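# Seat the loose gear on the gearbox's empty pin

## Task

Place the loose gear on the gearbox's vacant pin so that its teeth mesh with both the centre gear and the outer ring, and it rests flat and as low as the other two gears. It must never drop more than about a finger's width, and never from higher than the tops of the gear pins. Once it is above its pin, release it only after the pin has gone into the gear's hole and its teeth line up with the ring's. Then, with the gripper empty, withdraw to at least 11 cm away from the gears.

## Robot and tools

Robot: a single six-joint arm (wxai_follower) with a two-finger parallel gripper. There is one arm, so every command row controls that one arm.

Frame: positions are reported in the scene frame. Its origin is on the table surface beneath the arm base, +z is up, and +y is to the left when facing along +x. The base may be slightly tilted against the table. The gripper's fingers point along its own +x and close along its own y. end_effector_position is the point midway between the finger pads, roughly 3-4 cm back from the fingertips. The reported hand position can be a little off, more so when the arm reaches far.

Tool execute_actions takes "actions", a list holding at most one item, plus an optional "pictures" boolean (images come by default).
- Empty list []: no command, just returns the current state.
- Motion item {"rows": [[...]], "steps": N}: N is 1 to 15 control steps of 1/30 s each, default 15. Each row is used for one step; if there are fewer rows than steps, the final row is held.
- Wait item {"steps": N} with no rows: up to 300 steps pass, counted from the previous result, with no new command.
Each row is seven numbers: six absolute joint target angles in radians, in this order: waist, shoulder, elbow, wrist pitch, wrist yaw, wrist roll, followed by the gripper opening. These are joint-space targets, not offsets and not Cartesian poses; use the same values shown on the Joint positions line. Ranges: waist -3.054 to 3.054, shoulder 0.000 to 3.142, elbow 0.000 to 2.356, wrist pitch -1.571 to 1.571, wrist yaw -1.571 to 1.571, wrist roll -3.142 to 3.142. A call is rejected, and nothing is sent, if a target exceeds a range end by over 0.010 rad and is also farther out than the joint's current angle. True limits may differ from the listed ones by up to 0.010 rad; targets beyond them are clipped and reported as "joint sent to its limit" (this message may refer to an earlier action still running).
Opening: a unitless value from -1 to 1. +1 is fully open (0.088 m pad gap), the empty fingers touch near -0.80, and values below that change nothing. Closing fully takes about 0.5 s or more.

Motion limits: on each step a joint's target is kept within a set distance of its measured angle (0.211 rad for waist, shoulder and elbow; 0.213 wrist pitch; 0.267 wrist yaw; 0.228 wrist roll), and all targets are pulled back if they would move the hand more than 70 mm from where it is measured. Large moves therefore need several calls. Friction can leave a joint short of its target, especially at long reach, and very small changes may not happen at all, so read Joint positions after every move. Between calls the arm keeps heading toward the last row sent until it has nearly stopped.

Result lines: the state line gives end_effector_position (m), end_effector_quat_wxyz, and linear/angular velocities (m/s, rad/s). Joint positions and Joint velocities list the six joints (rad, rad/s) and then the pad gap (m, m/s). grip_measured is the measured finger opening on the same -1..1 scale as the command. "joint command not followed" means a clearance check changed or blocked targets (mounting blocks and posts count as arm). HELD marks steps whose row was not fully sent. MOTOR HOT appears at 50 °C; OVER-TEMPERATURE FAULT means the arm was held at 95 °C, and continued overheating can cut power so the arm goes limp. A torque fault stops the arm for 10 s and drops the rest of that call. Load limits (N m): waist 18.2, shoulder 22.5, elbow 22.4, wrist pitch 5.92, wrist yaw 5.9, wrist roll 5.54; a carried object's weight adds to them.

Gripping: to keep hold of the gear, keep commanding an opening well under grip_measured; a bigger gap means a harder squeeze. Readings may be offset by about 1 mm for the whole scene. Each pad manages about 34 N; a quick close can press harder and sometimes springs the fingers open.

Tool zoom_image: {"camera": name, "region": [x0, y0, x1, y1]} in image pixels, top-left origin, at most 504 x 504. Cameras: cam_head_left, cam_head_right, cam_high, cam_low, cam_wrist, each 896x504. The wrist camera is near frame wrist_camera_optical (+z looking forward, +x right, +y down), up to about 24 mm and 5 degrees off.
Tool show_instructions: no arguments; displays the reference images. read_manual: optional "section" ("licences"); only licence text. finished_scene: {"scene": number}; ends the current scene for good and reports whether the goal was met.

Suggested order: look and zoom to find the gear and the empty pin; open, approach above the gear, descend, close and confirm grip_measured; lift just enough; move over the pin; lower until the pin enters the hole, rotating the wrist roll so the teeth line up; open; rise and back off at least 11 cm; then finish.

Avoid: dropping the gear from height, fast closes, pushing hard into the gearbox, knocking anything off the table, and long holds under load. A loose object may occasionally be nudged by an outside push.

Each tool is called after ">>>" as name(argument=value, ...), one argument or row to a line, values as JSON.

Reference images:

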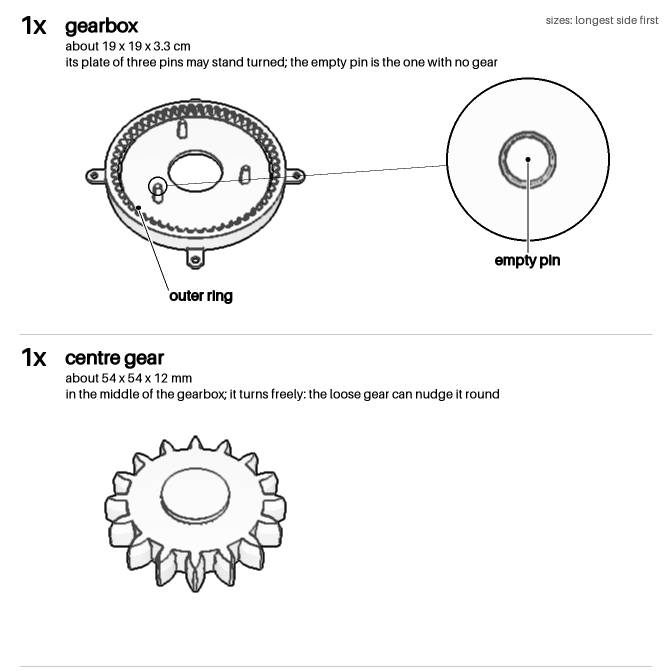

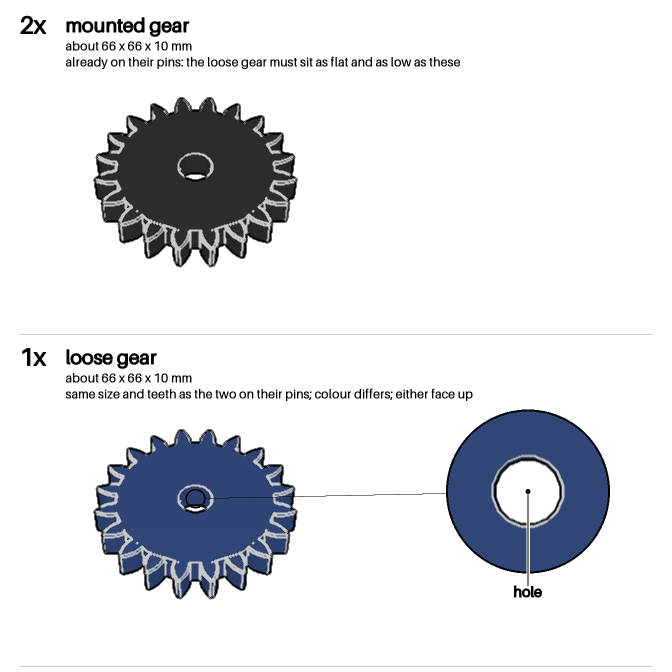

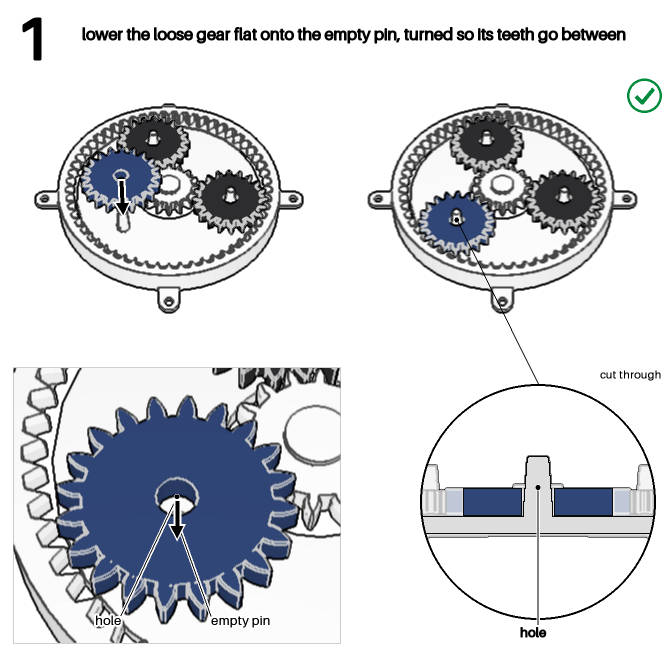

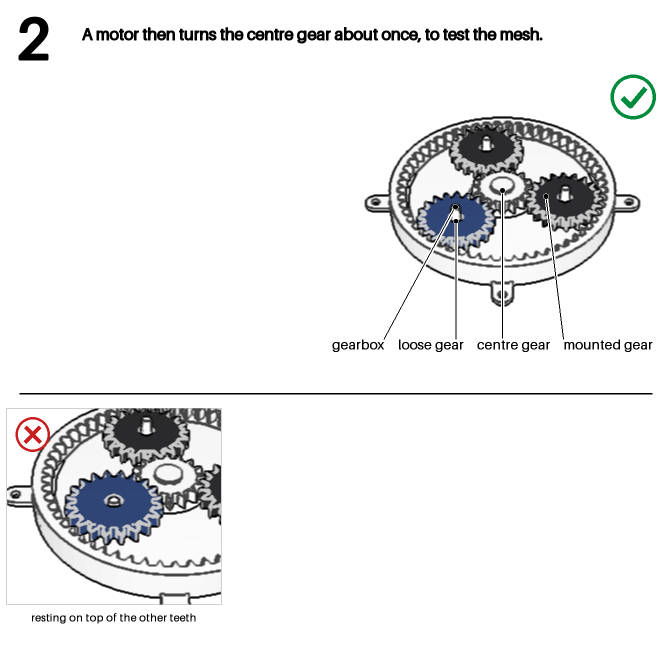

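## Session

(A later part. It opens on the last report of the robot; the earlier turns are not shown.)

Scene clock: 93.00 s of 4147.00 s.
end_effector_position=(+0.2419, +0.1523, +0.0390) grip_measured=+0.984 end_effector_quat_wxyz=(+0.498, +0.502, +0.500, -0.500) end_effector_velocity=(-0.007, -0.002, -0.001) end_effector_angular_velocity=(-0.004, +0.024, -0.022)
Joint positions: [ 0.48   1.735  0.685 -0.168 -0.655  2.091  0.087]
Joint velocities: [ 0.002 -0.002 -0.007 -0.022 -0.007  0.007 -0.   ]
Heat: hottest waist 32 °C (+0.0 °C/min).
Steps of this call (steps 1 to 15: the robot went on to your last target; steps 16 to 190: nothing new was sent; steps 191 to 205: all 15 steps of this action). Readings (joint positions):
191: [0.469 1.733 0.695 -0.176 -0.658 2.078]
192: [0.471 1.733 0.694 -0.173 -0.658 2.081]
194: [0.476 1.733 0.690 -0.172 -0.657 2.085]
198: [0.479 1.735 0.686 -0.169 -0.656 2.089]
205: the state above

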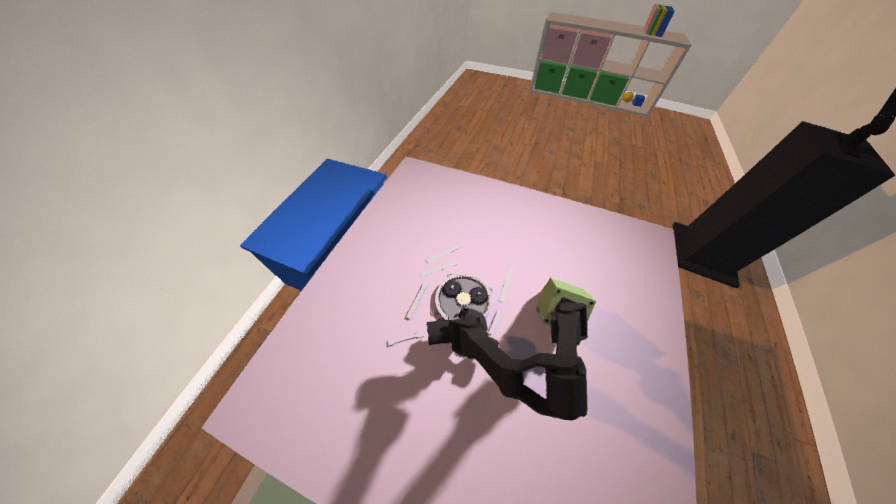

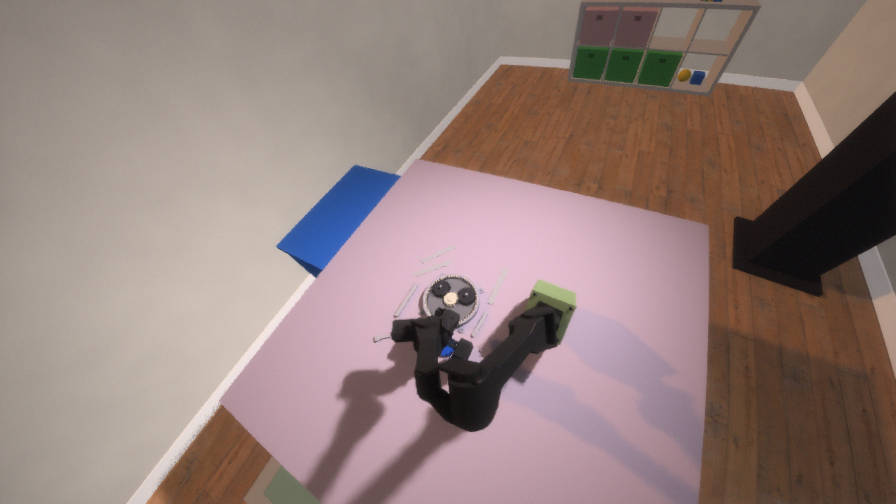

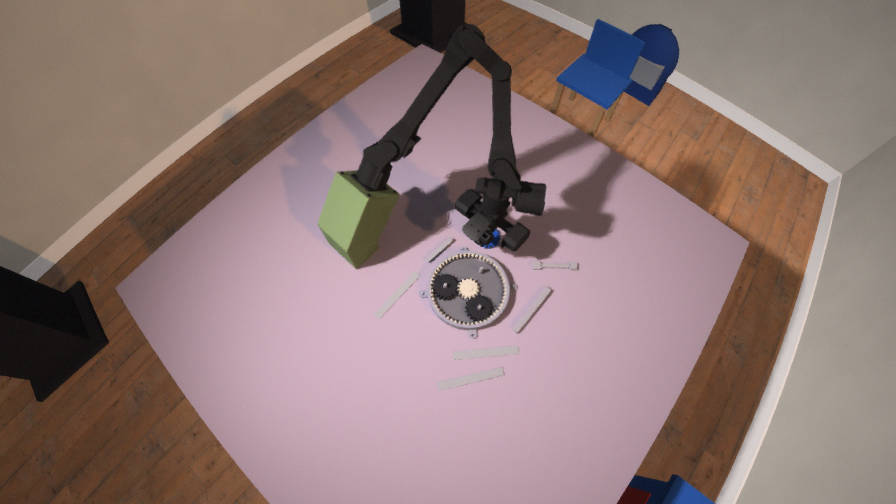

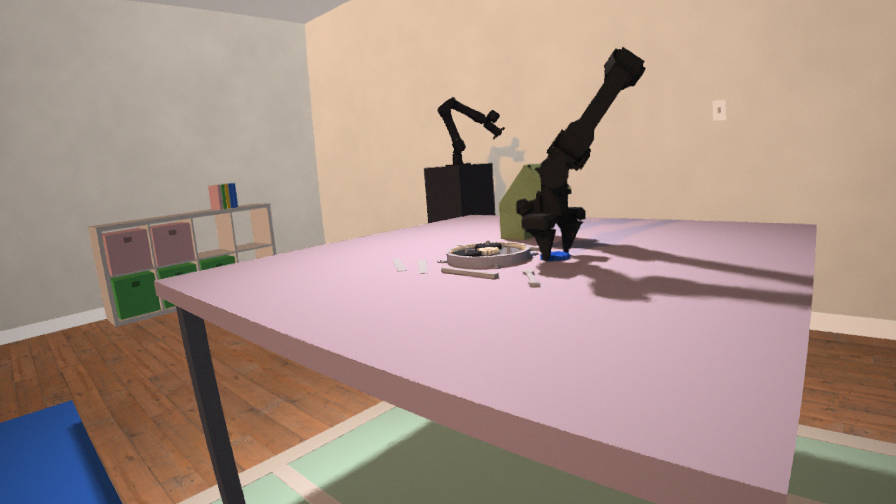

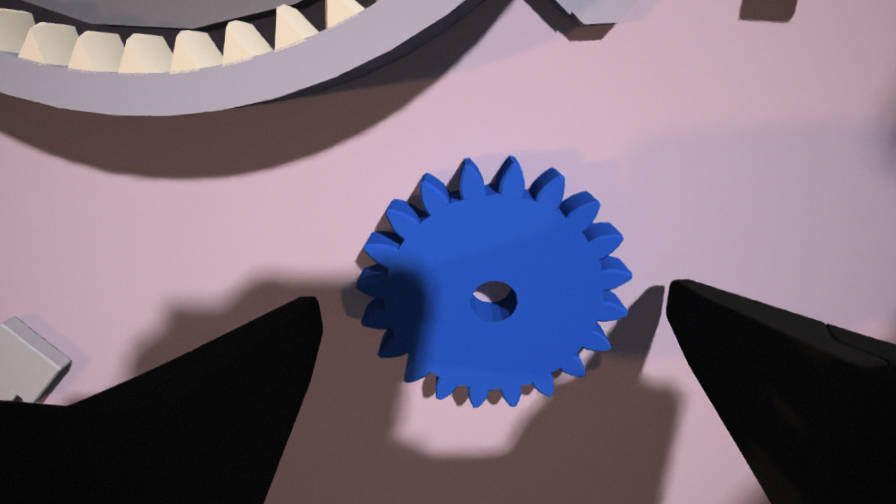

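>>> execute_actions(
  actions=[
    {"rows":[[0.492,1.758,0.676,-0.146,-0.65,2.107,1]],"steps":15},
  ],
)

Scene clock: 96.87 s of 4147.00 s.
end_effector_position=(+0.2405, +0.1518, +0.0348) grip_measured=+0.984 end_effector_quat_wxyz=(+0.497, +0.502, +0.500, -0.501) end_effector_velocity=(+0.001, -0.002, -0.000) end_effector_angular_velocity=(-0.005, -0.007, +0.007)
Joint positions: [ 0.49   1.748  0.681 -0.148 -0.654  2.103  0.087]
Joint velocities: [-0.002  0.002 -0.002  0.007  0.007 -0.007 -0.   ]
Heat: hottest waist 32 °C (+0.0 °C/min).
Steps of this call (steps 1 to 15: the robot went on to your last target; steps 16 to 101: nothing new was sent; steps 102 to 116: all 15 steps of this action). Readings (joint positions):
102: [0.481 1.737 0.684 -0.164 -0.655 2.093]
103: [0.483 1.739 0.684 -0.159 -0.655 2.095]
105: [0.486 1.743 0.683 -0.155 -0.654 2.098]
109: [0.489 1.747 0.681 -0.150 -0.654 2.101]
116: the state above

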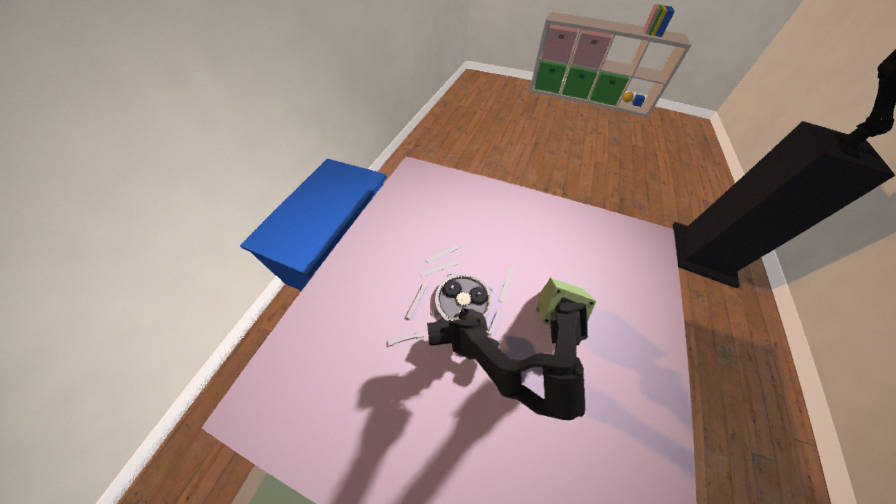

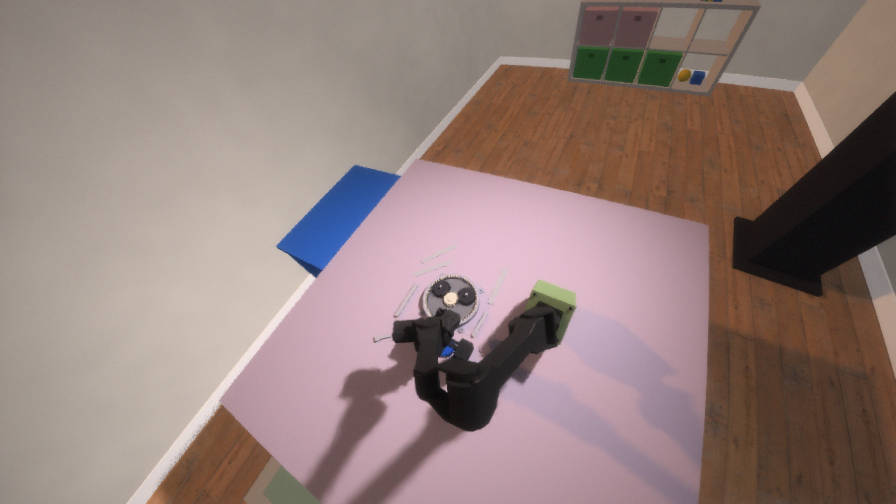

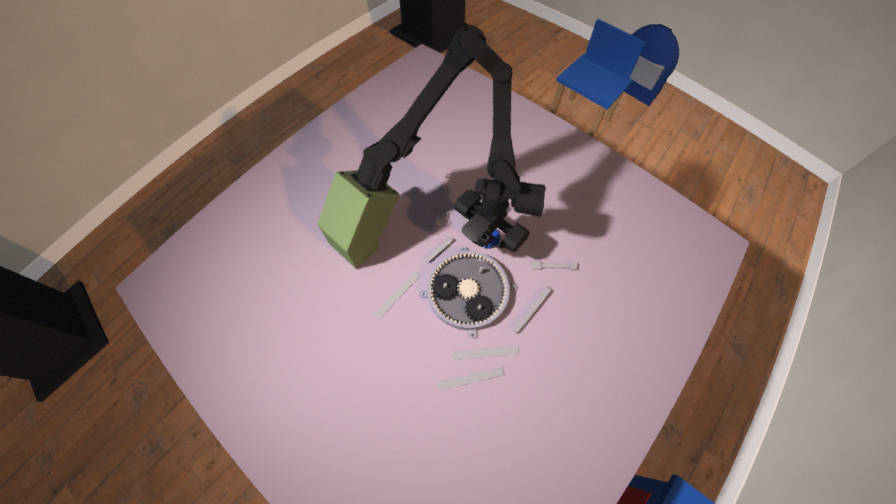

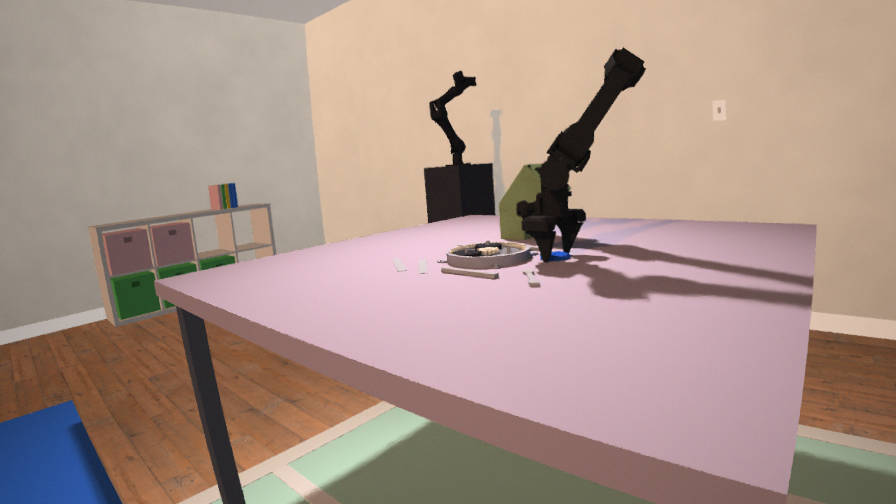

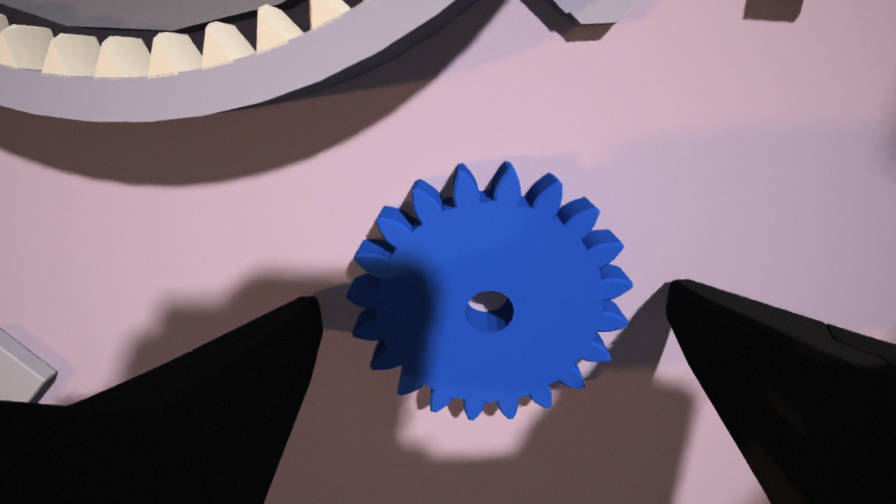

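>>> execute_actions(
  actions=[
    {"rows":[[0.492,1.755,0.676,-0.146,-0.65,2.107,0.8],[0.492,1.755,0.676,-0.146,-0.65,2.107,0.7],[0.492,1.755,0.676,-0.146,-0.65,2.107,0.7],[0.492,1.755,0.676,-0.146,-0.65,2.107,0.6],[0.492,1.755,0.676,-0.146,-0.65,2.107,0.6],[0.492,1.755,0.676,-0.146,-0.65,2.107,0.5],[0.492,1.755,0.676,-0.146,-0.65,2.107,0.5],[0.492,1.755,0.676,-0.146,-0.65,2.107,0.4],[0.492,1.755,0.676,-0.146,-0.65,2.107,0.4],[0.492,1.755,0.676,-0.146,-0.65,2.107,0.25]],"steps":15},
  ],
)

Scene clock: 101.60 s of 4147.00 s.
end_effector_position=(+0.2404, +0.1516, +0.0346) grip_measured=+0.505 end_effector_quat_wxyz=(+0.497, +0.502, +0.500, -0.501) end_effector_velocity=(-0.004, -0.001, +0.002) end_effector_angular_velocity=(-0.001, +0.014, -0.005)
Joint positions: [ 0.49   1.748  0.68  -0.147 -0.653  2.103  0.064]
Joint velocities: [-0.002 -0.007 -0.002 -0.022 -0.007 -0.007 -0.   ]
Heat: hottest waist 32 °C (+0.0 °C/min).
Steps of this call (steps 1 to 15: the robot went on to your last target; steps 16 to 127: nothing new was sent; steps 128 to 142: all 15 steps of this action). Readings (joint positions):
128: [0.490 1.748 0.681 -0.147 -0.654 2.103]
129: [0.490 1.748 0.680 -0.147 -0.654 2.103]
131: [0.490 1.748 0.680 -0.147 -0.654 2.103]
135: [0.490 1.748 0.680 -0.147 -0.654 2.103]
142: the state above

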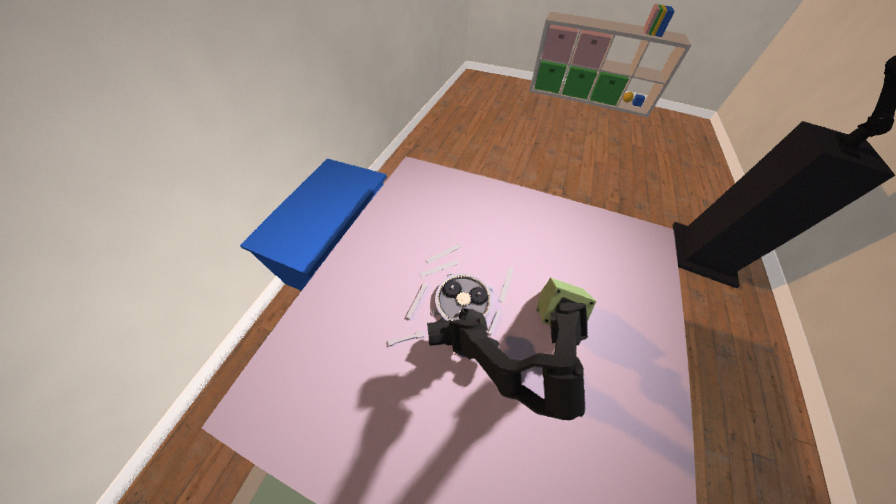

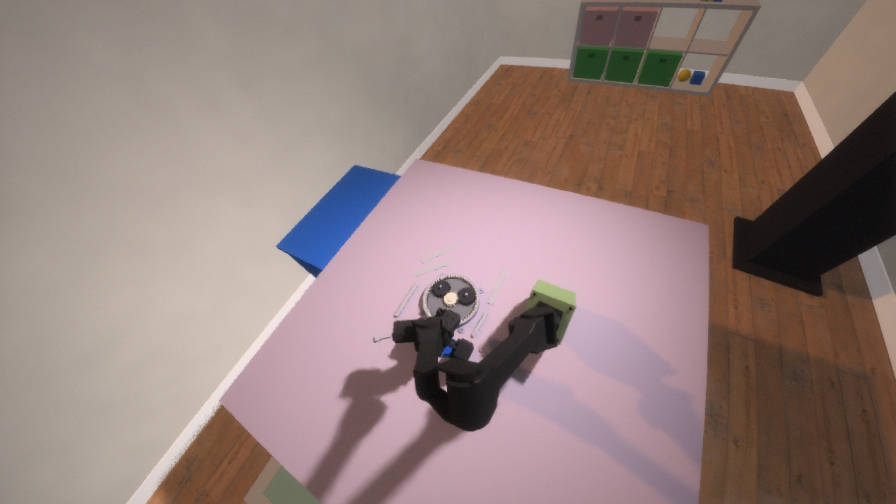

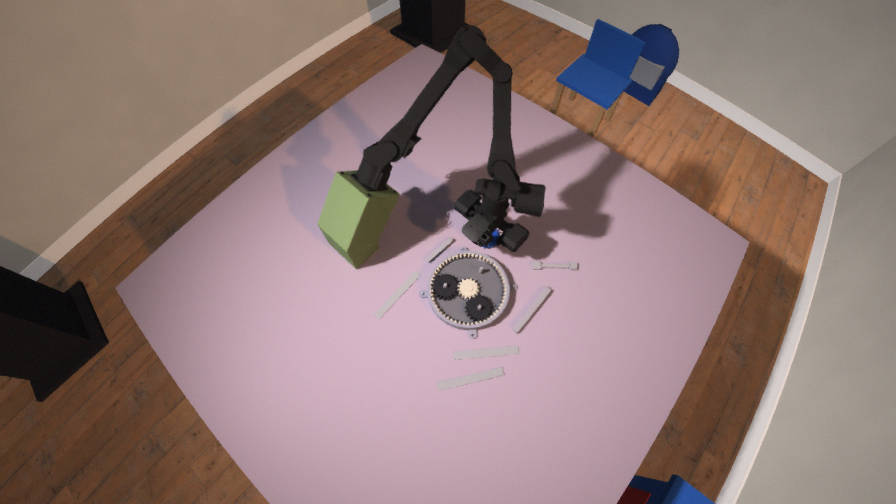

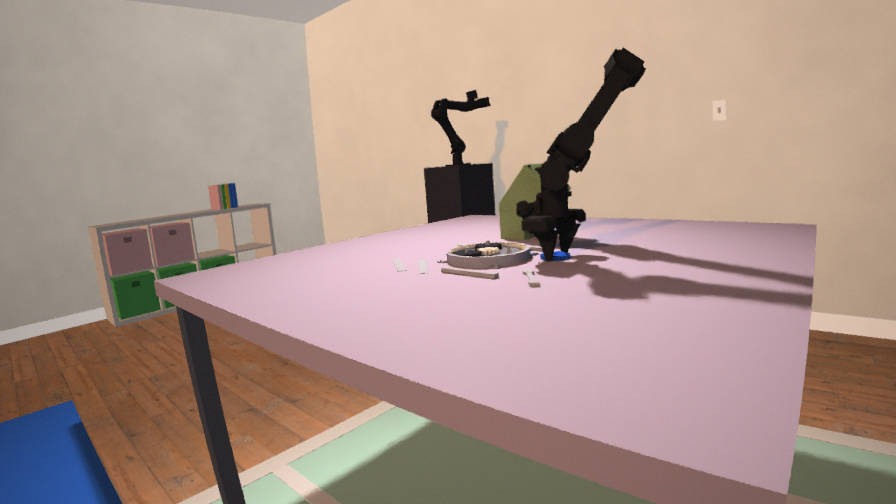

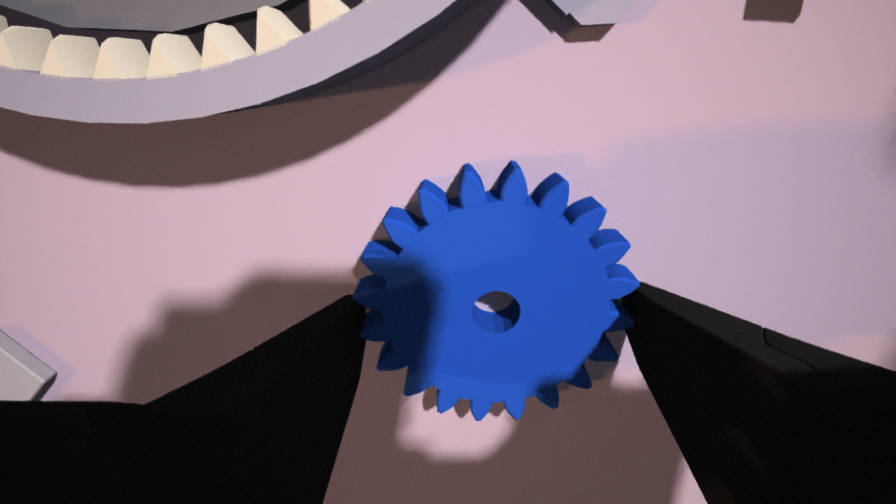

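>>> execute_actions(
  actions=[
    {"rows":[[0.47,1.742,0.692,-0.177,-0.656,2.08,0.25],[0.45,1.722,0.699,-0.218,-0.662,2.055,0.25],[0.43,1.703,0.706,-0.26,-0.668,2.03,0.25],[0.43,1.703,0.706,-0.26,-0.668,2.03,0.25],[0.41,1.683,0.714,-0.302,-0.674,2.0,0.25],[0.41,1.683,0.714,-0.302,-0.674,2.0,0.25],[0.39,1.663,0.721,-0.344,-0.68,1.98,0.25],[0.39,1.663,0.721,-0.344,-0.68,1.98,0.25],[0.36,1.635,0.73,-0.40,-0.69,1.94,0.25],[0.36,1.635,0.73,-0.40,-0.69,1.94,0.25],[0.33,1.61,0.74,-0.45,-0.695,1.9,0.25]],"steps":15},
  ],
  pictures=false,
)

>>> execute_actions(
  actions=[
    {"rows":[[0.27,1.68,0.78,-0.46,-0.70,1.82,0.25],[0.27,1.68,0.78,-0.46,-0.70,1.82,0.25],[0.27,1.68,0.78,-0.46,-0.70,1.82,0.25],[0.2,1.78,0.83,-0.48,-0.71,1.73,0.25],[0.2,1.78,0.83,-0.48,-0.71,1.73,0.25],[0.2,1.78,0.83,-0.48,-0.71,1.73,0.25],[0.14,1.87,0.88,-0.49,-0.72,1.65,0.25],[0.14,1.87,0.88,-0.49,-0.72,1.65,0.25],[0.14,1.87,0.88,-0.49,-0.72,1.65,0.25],[0.077,1.973,0.9215,-0.5,-0.728,1.57,0.25]],"steps":15},
  ],
  pictures=false,
)

>>> execute_actions(
  actions=[
    {"steps":15},
  ],
)

Scene clock: 116.80 s of 4147.00 s.
end_effector_position=(+0.2452, +0.1435, +0.0825) grip_measured=+0.504 end_effector_quat_wxyz=(+0.500, +0.500, +0.498, -0.502) end_effector_velocity=(+0.009, +0.003, +0.058) end_effector_angular_velocity=(+0.032, -0.047, +0.065)
Joint positions: [ 0.349  1.635  0.728 -0.415 -0.687  1.927  0.064]
Joint velocities: [-0.154 -0.144  0.061 -0.256 -0.051 -0.212 -0.   ]
Heat: hottest shoulder 33 °C (+0.0 °C/min).
Steps of this call (steps 1 to 15: the robot went on to your last target; steps 16 to 441: nothing new was sent; steps 442 to 456: all 15 steps of this action). Readings (joint positions):
442: [0.490 1.749 0.680 -0.149 -0.652 2.103]
443: [0.486 1.749 0.682 -0.162 -0.652 2.096]
445: [0.469 1.743 0.687 -0.203 -0.656 2.072]
449: [0.425 1.708 0.701 -0.281 -0.667 2.021]
456: the state above

Scene clock: 117.30 s of 4147.00 s.
end_effector_position=(+0.2949, +0.0676, +0.0902) grip_measured=+0.505 end_effector_quat_wxyz=(+0.501, +0.500, +0.496, -0.503) end_effector_velocity=(-0.001, -0.083, -0.011) end_effector_angular_velocity=(+0.027, +0.092, -0.102)
Joint positions: [ 0.098  1.936  0.898 -0.494 -0.719  1.605  0.064]
Joint velocities: [-0.198  0.291  0.076 -0.081 -0.037 -0.242 -0.001]
Heat: hottest shoulder 33 °C (+0.0 °C/min).
Steps of this call (steps 1 to 15: all 15 steps of this action). Readings (joint positions):
1: [0.342 1.634 0.734 -0.428 -0.691 1.910]
2: [0.329 1.639 0.742 -0.436 -0.694 1.889]
4: [0.299 1.662 0.763 -0.449 -0.699 1.847]
8: [0.215 1.764 0.823 -0.474 -0.709 1.742]
15: the state above

Scene clock: 117.80 s of 4147.00 s.
end_effector_position=(+0.2980, +0.0619, +0.0895) grip_measured=+0.505 end_effector_quat_wxyz=(+0.501, +0.498, +0.500, -0.500) end_effector_velocity=(-0.003, +0.001, -0.001) end_effector_angular_velocity=(+0.022, +0.011, -0.006)
Joint positions: [ 0.084  1.963  0.913 -0.499 -0.724  1.575  0.064]
Joint velocities: [-0.002  0.007 -0.002 -0.007 -0.022 -0.007  0.001]
Heat: hottest shoulder 33 °C (+0.0 °C/min).
Steps of this call (steps 1 to 15: the robot went on to your last target). Readings (joint positions):
1: [0.094 1.944 0.900 -0.496 -0.720 1.597]
2: [0.091 1.949 0.902 -0.497 -0.721 1.592]
4: [0.088 1.955 0.907 -0.497 -0.723 1.584]
8: [0.086 1.959 0.913 -0.498 -0.724 1.578]
15: the state above

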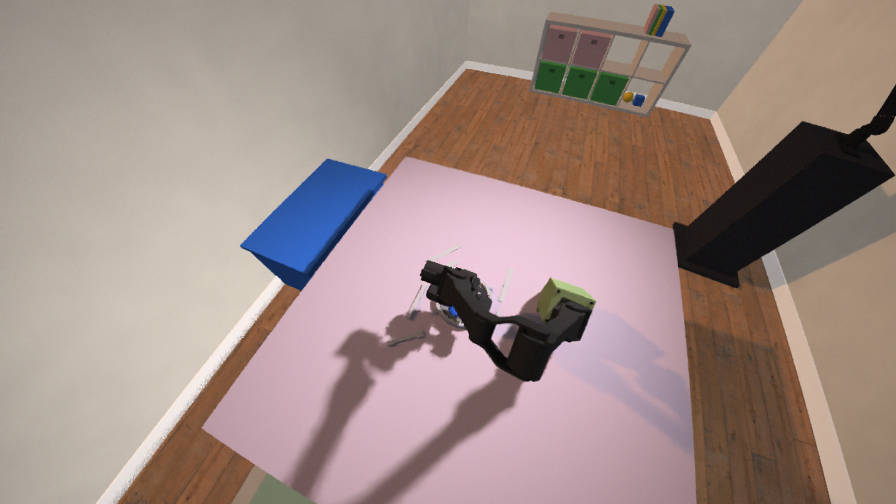

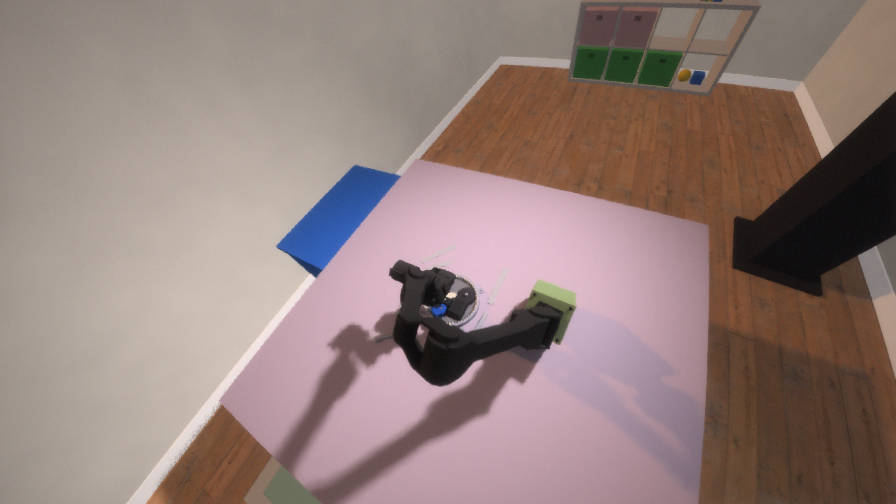

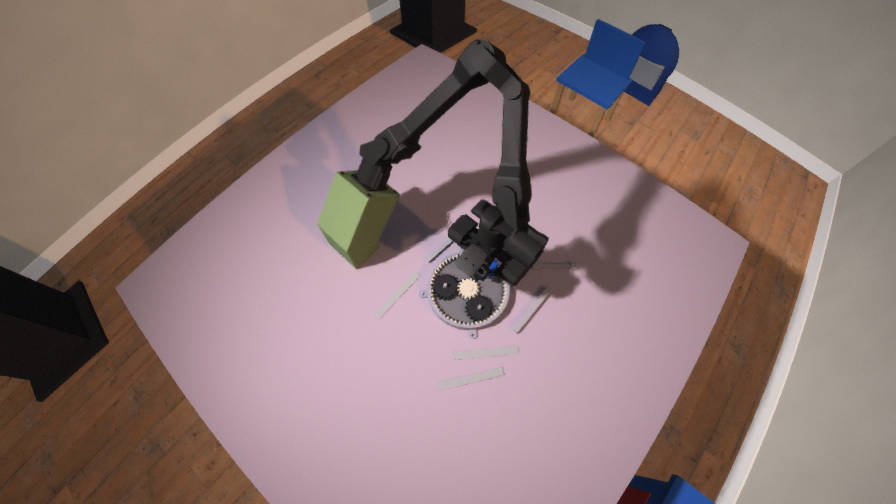

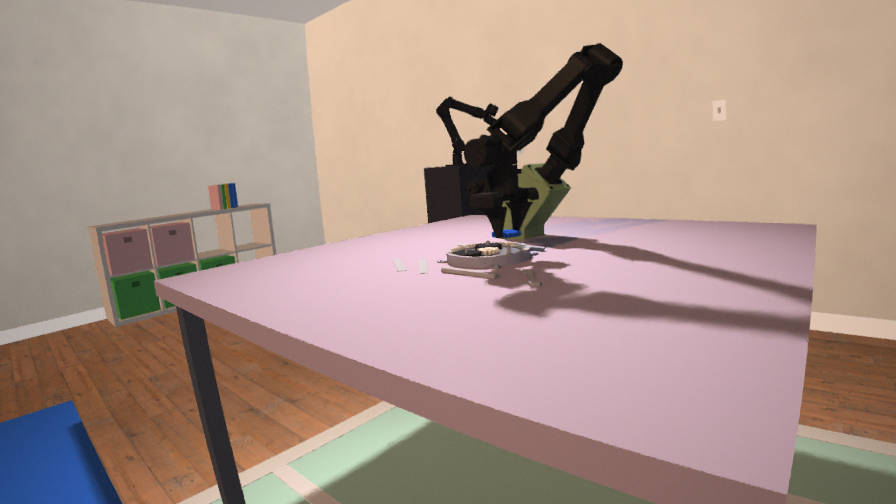

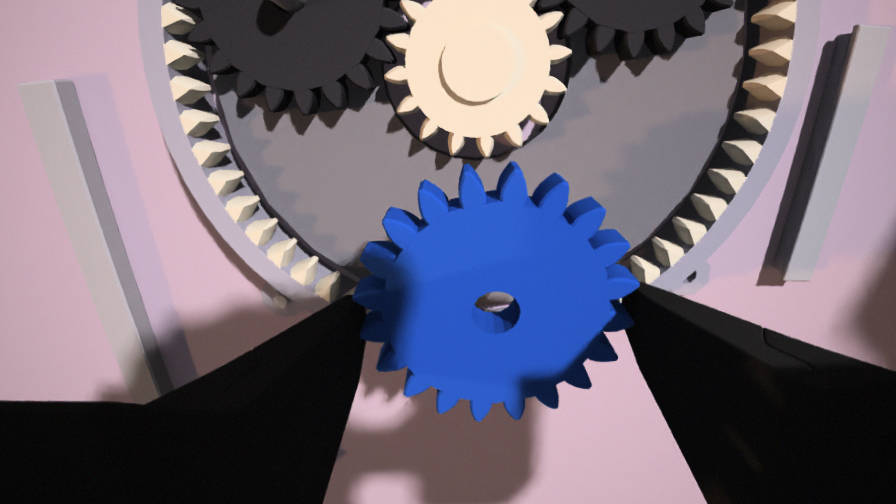

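>>> zoom_image(
  camera="cam_wrist",
  region=[420,250,580,370],
)

>>> zoom_image(
  camera="cam_low",
  region=[430,210,570,280],
)

Region (420, 250, 580, 370) of cam_wrist's 896x504 image, scaled by 3.150, with more detail than that image has; it fills the top 378 rows of this view, and the rest is white.

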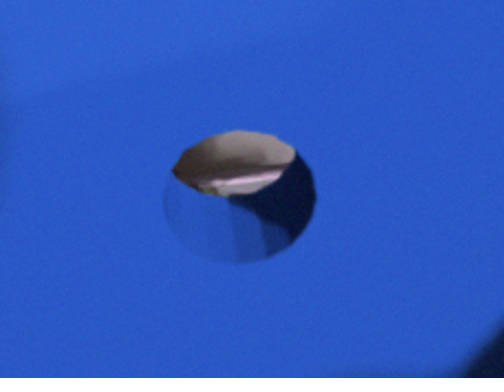

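Region (430, 210, 570, 280) of cam_low's 896x504 image, scaled by 3.600, with more detail than that image has.

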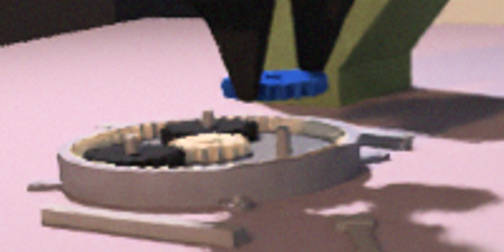

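>>> execute_actions(
  actions=[
    {"rows":[[0.087,1.984,0.907,-0.466,-0.728,1.583,0.25],[0.087,1.984,0.907,-0.466,-0.728,1.583,0.25],[0.087,1.984,0.907,-0.466,-0.728,1.583,0.25],[0.097,1.995,0.893,-0.432,-0.728,1.597,0.25],[0.097,1.995,0.893,-0.432,-0.728,1.597,0.25],[0.097,1.995,0.893,-0.432,-0.728,1.597,0.25],[0.1075,2.006,0.879,-0.398,-0.727,1.61,0.25]],"steps":15},
  ],
  pictures=false,
)

>>> execute_actions(
  actions=[
    {"steps":10},
  ],
)

>>> zoom_image(
  camera="cam_low",
  region=[430,210,570,280],
)

Scene clock: 139.07 s of 4147.00 s.
end_effector_position=(+0.2979, +0.0582, +0.0750) grip_measured=+0.504 end_effector_quat_wxyz=(+0.506, +0.499, +0.501, -0.495) end_effector_velocity=(+0.002, +0.001, -0.001) end_effector_angular_velocity=(+0.022, -0.017, +0.020)
Joint positions: [ 0.106  1.996  0.885 -0.405 -0.725  1.604  0.064]
Joint velocities: [-0.002  0.002 -0.012  0.037 -0.022 -0.007 -0.001]
Heat: hottest waist 34 °C (+2.0 °C/min).
Steps of this call (steps 1 to 15: the robot went on to your last target; steps 16 to 623: nothing new was sent; steps 624 to 638: all 15 steps of this action). Readings (joint positions):
624: [0.082 1.967 0.915 -0.497 -0.725 1.573]
625: [0.082 1.968 0.915 -0.490 -0.725 1.573]
627: [0.084 1.971 0.914 -0.474 -0.725 1.576]
631: [0.095 1.983 0.901 -0.434 -0.725 1.592]
638: the state above

Scene clock: 139.40 s of 4147.00 s.
end_effector_position=(+0.2985, +0.0583, +0.0747) grip_measured=+0.504 end_effector_quat_wxyz=(+0.507, +0.499, +0.501, -0.493) end_effector_velocity=(-0.002, -0.000, -0.000) end_effector_angular_velocity=(+0.007, +0.008, +0.012)
Joint positions: [ 0.107  1.996  0.885 -0.4   -0.725  1.606  0.064]
Joint velocities: [-0.002  0.002 -0.002 -0.007 -0.007 -0.022 -0.001]
Heat: hottest waist 34 °C (+2.0 °C/min).
Steps of this call (steps 1 to 10: the robot went on to your last target). Readings (joint positions):
1: [0.106 1.996 0.885 -0.403 -0.725 1.604]
2: [0.106 1.996 0.885 -0.402 -0.725 1.605]
4: [0.106 1.996 0.885 -0.401 -0.725 1.605]
8: [0.106 1.996 0.885 -0.400 -0.725 1.606]
10: the state above

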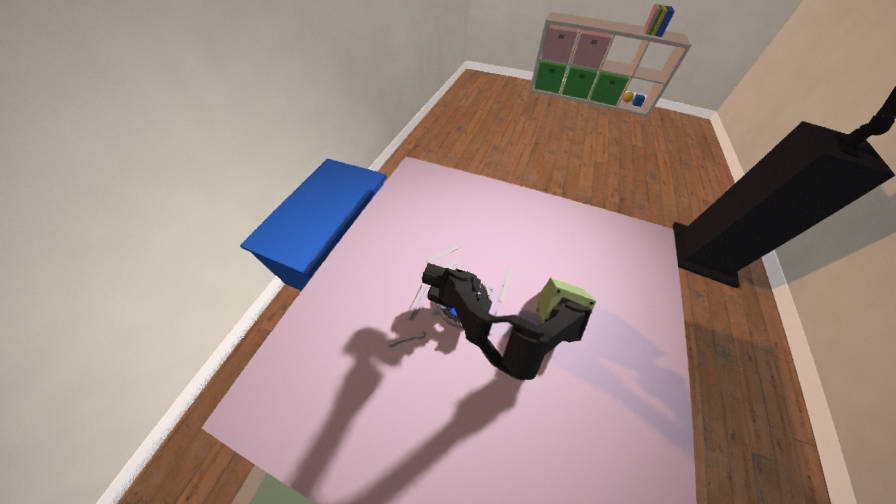

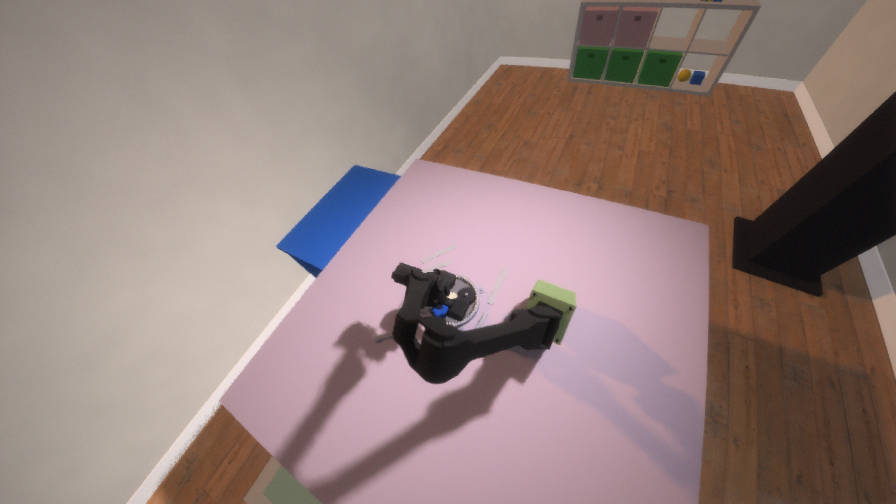

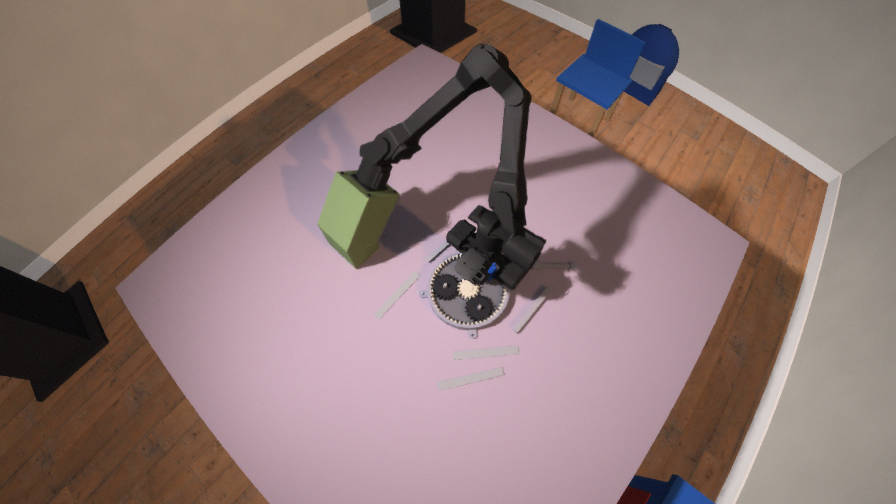

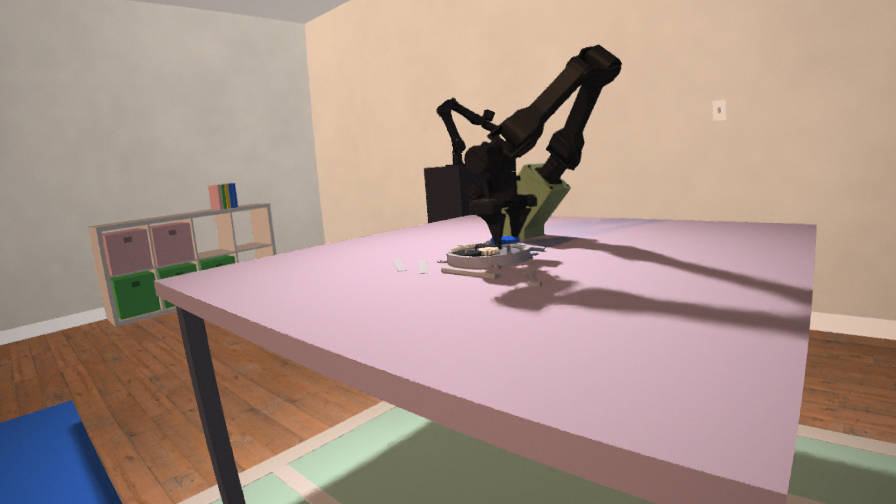

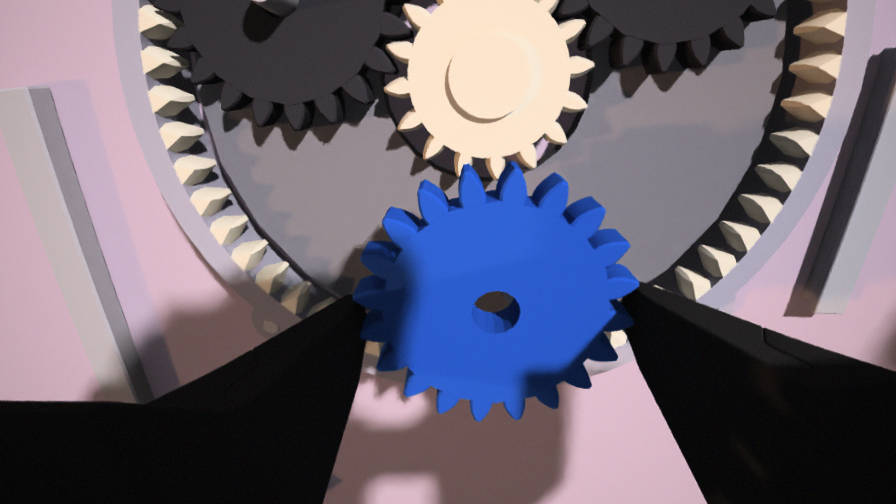

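Region (430, 210, 570, 280) of cam_low's 896x504 image, scaled by 3.600, with more detail than that image has.

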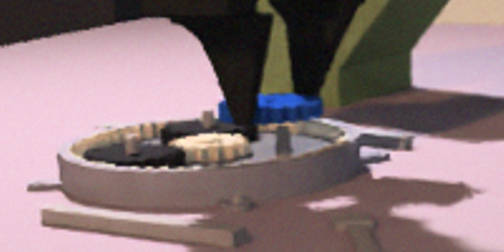

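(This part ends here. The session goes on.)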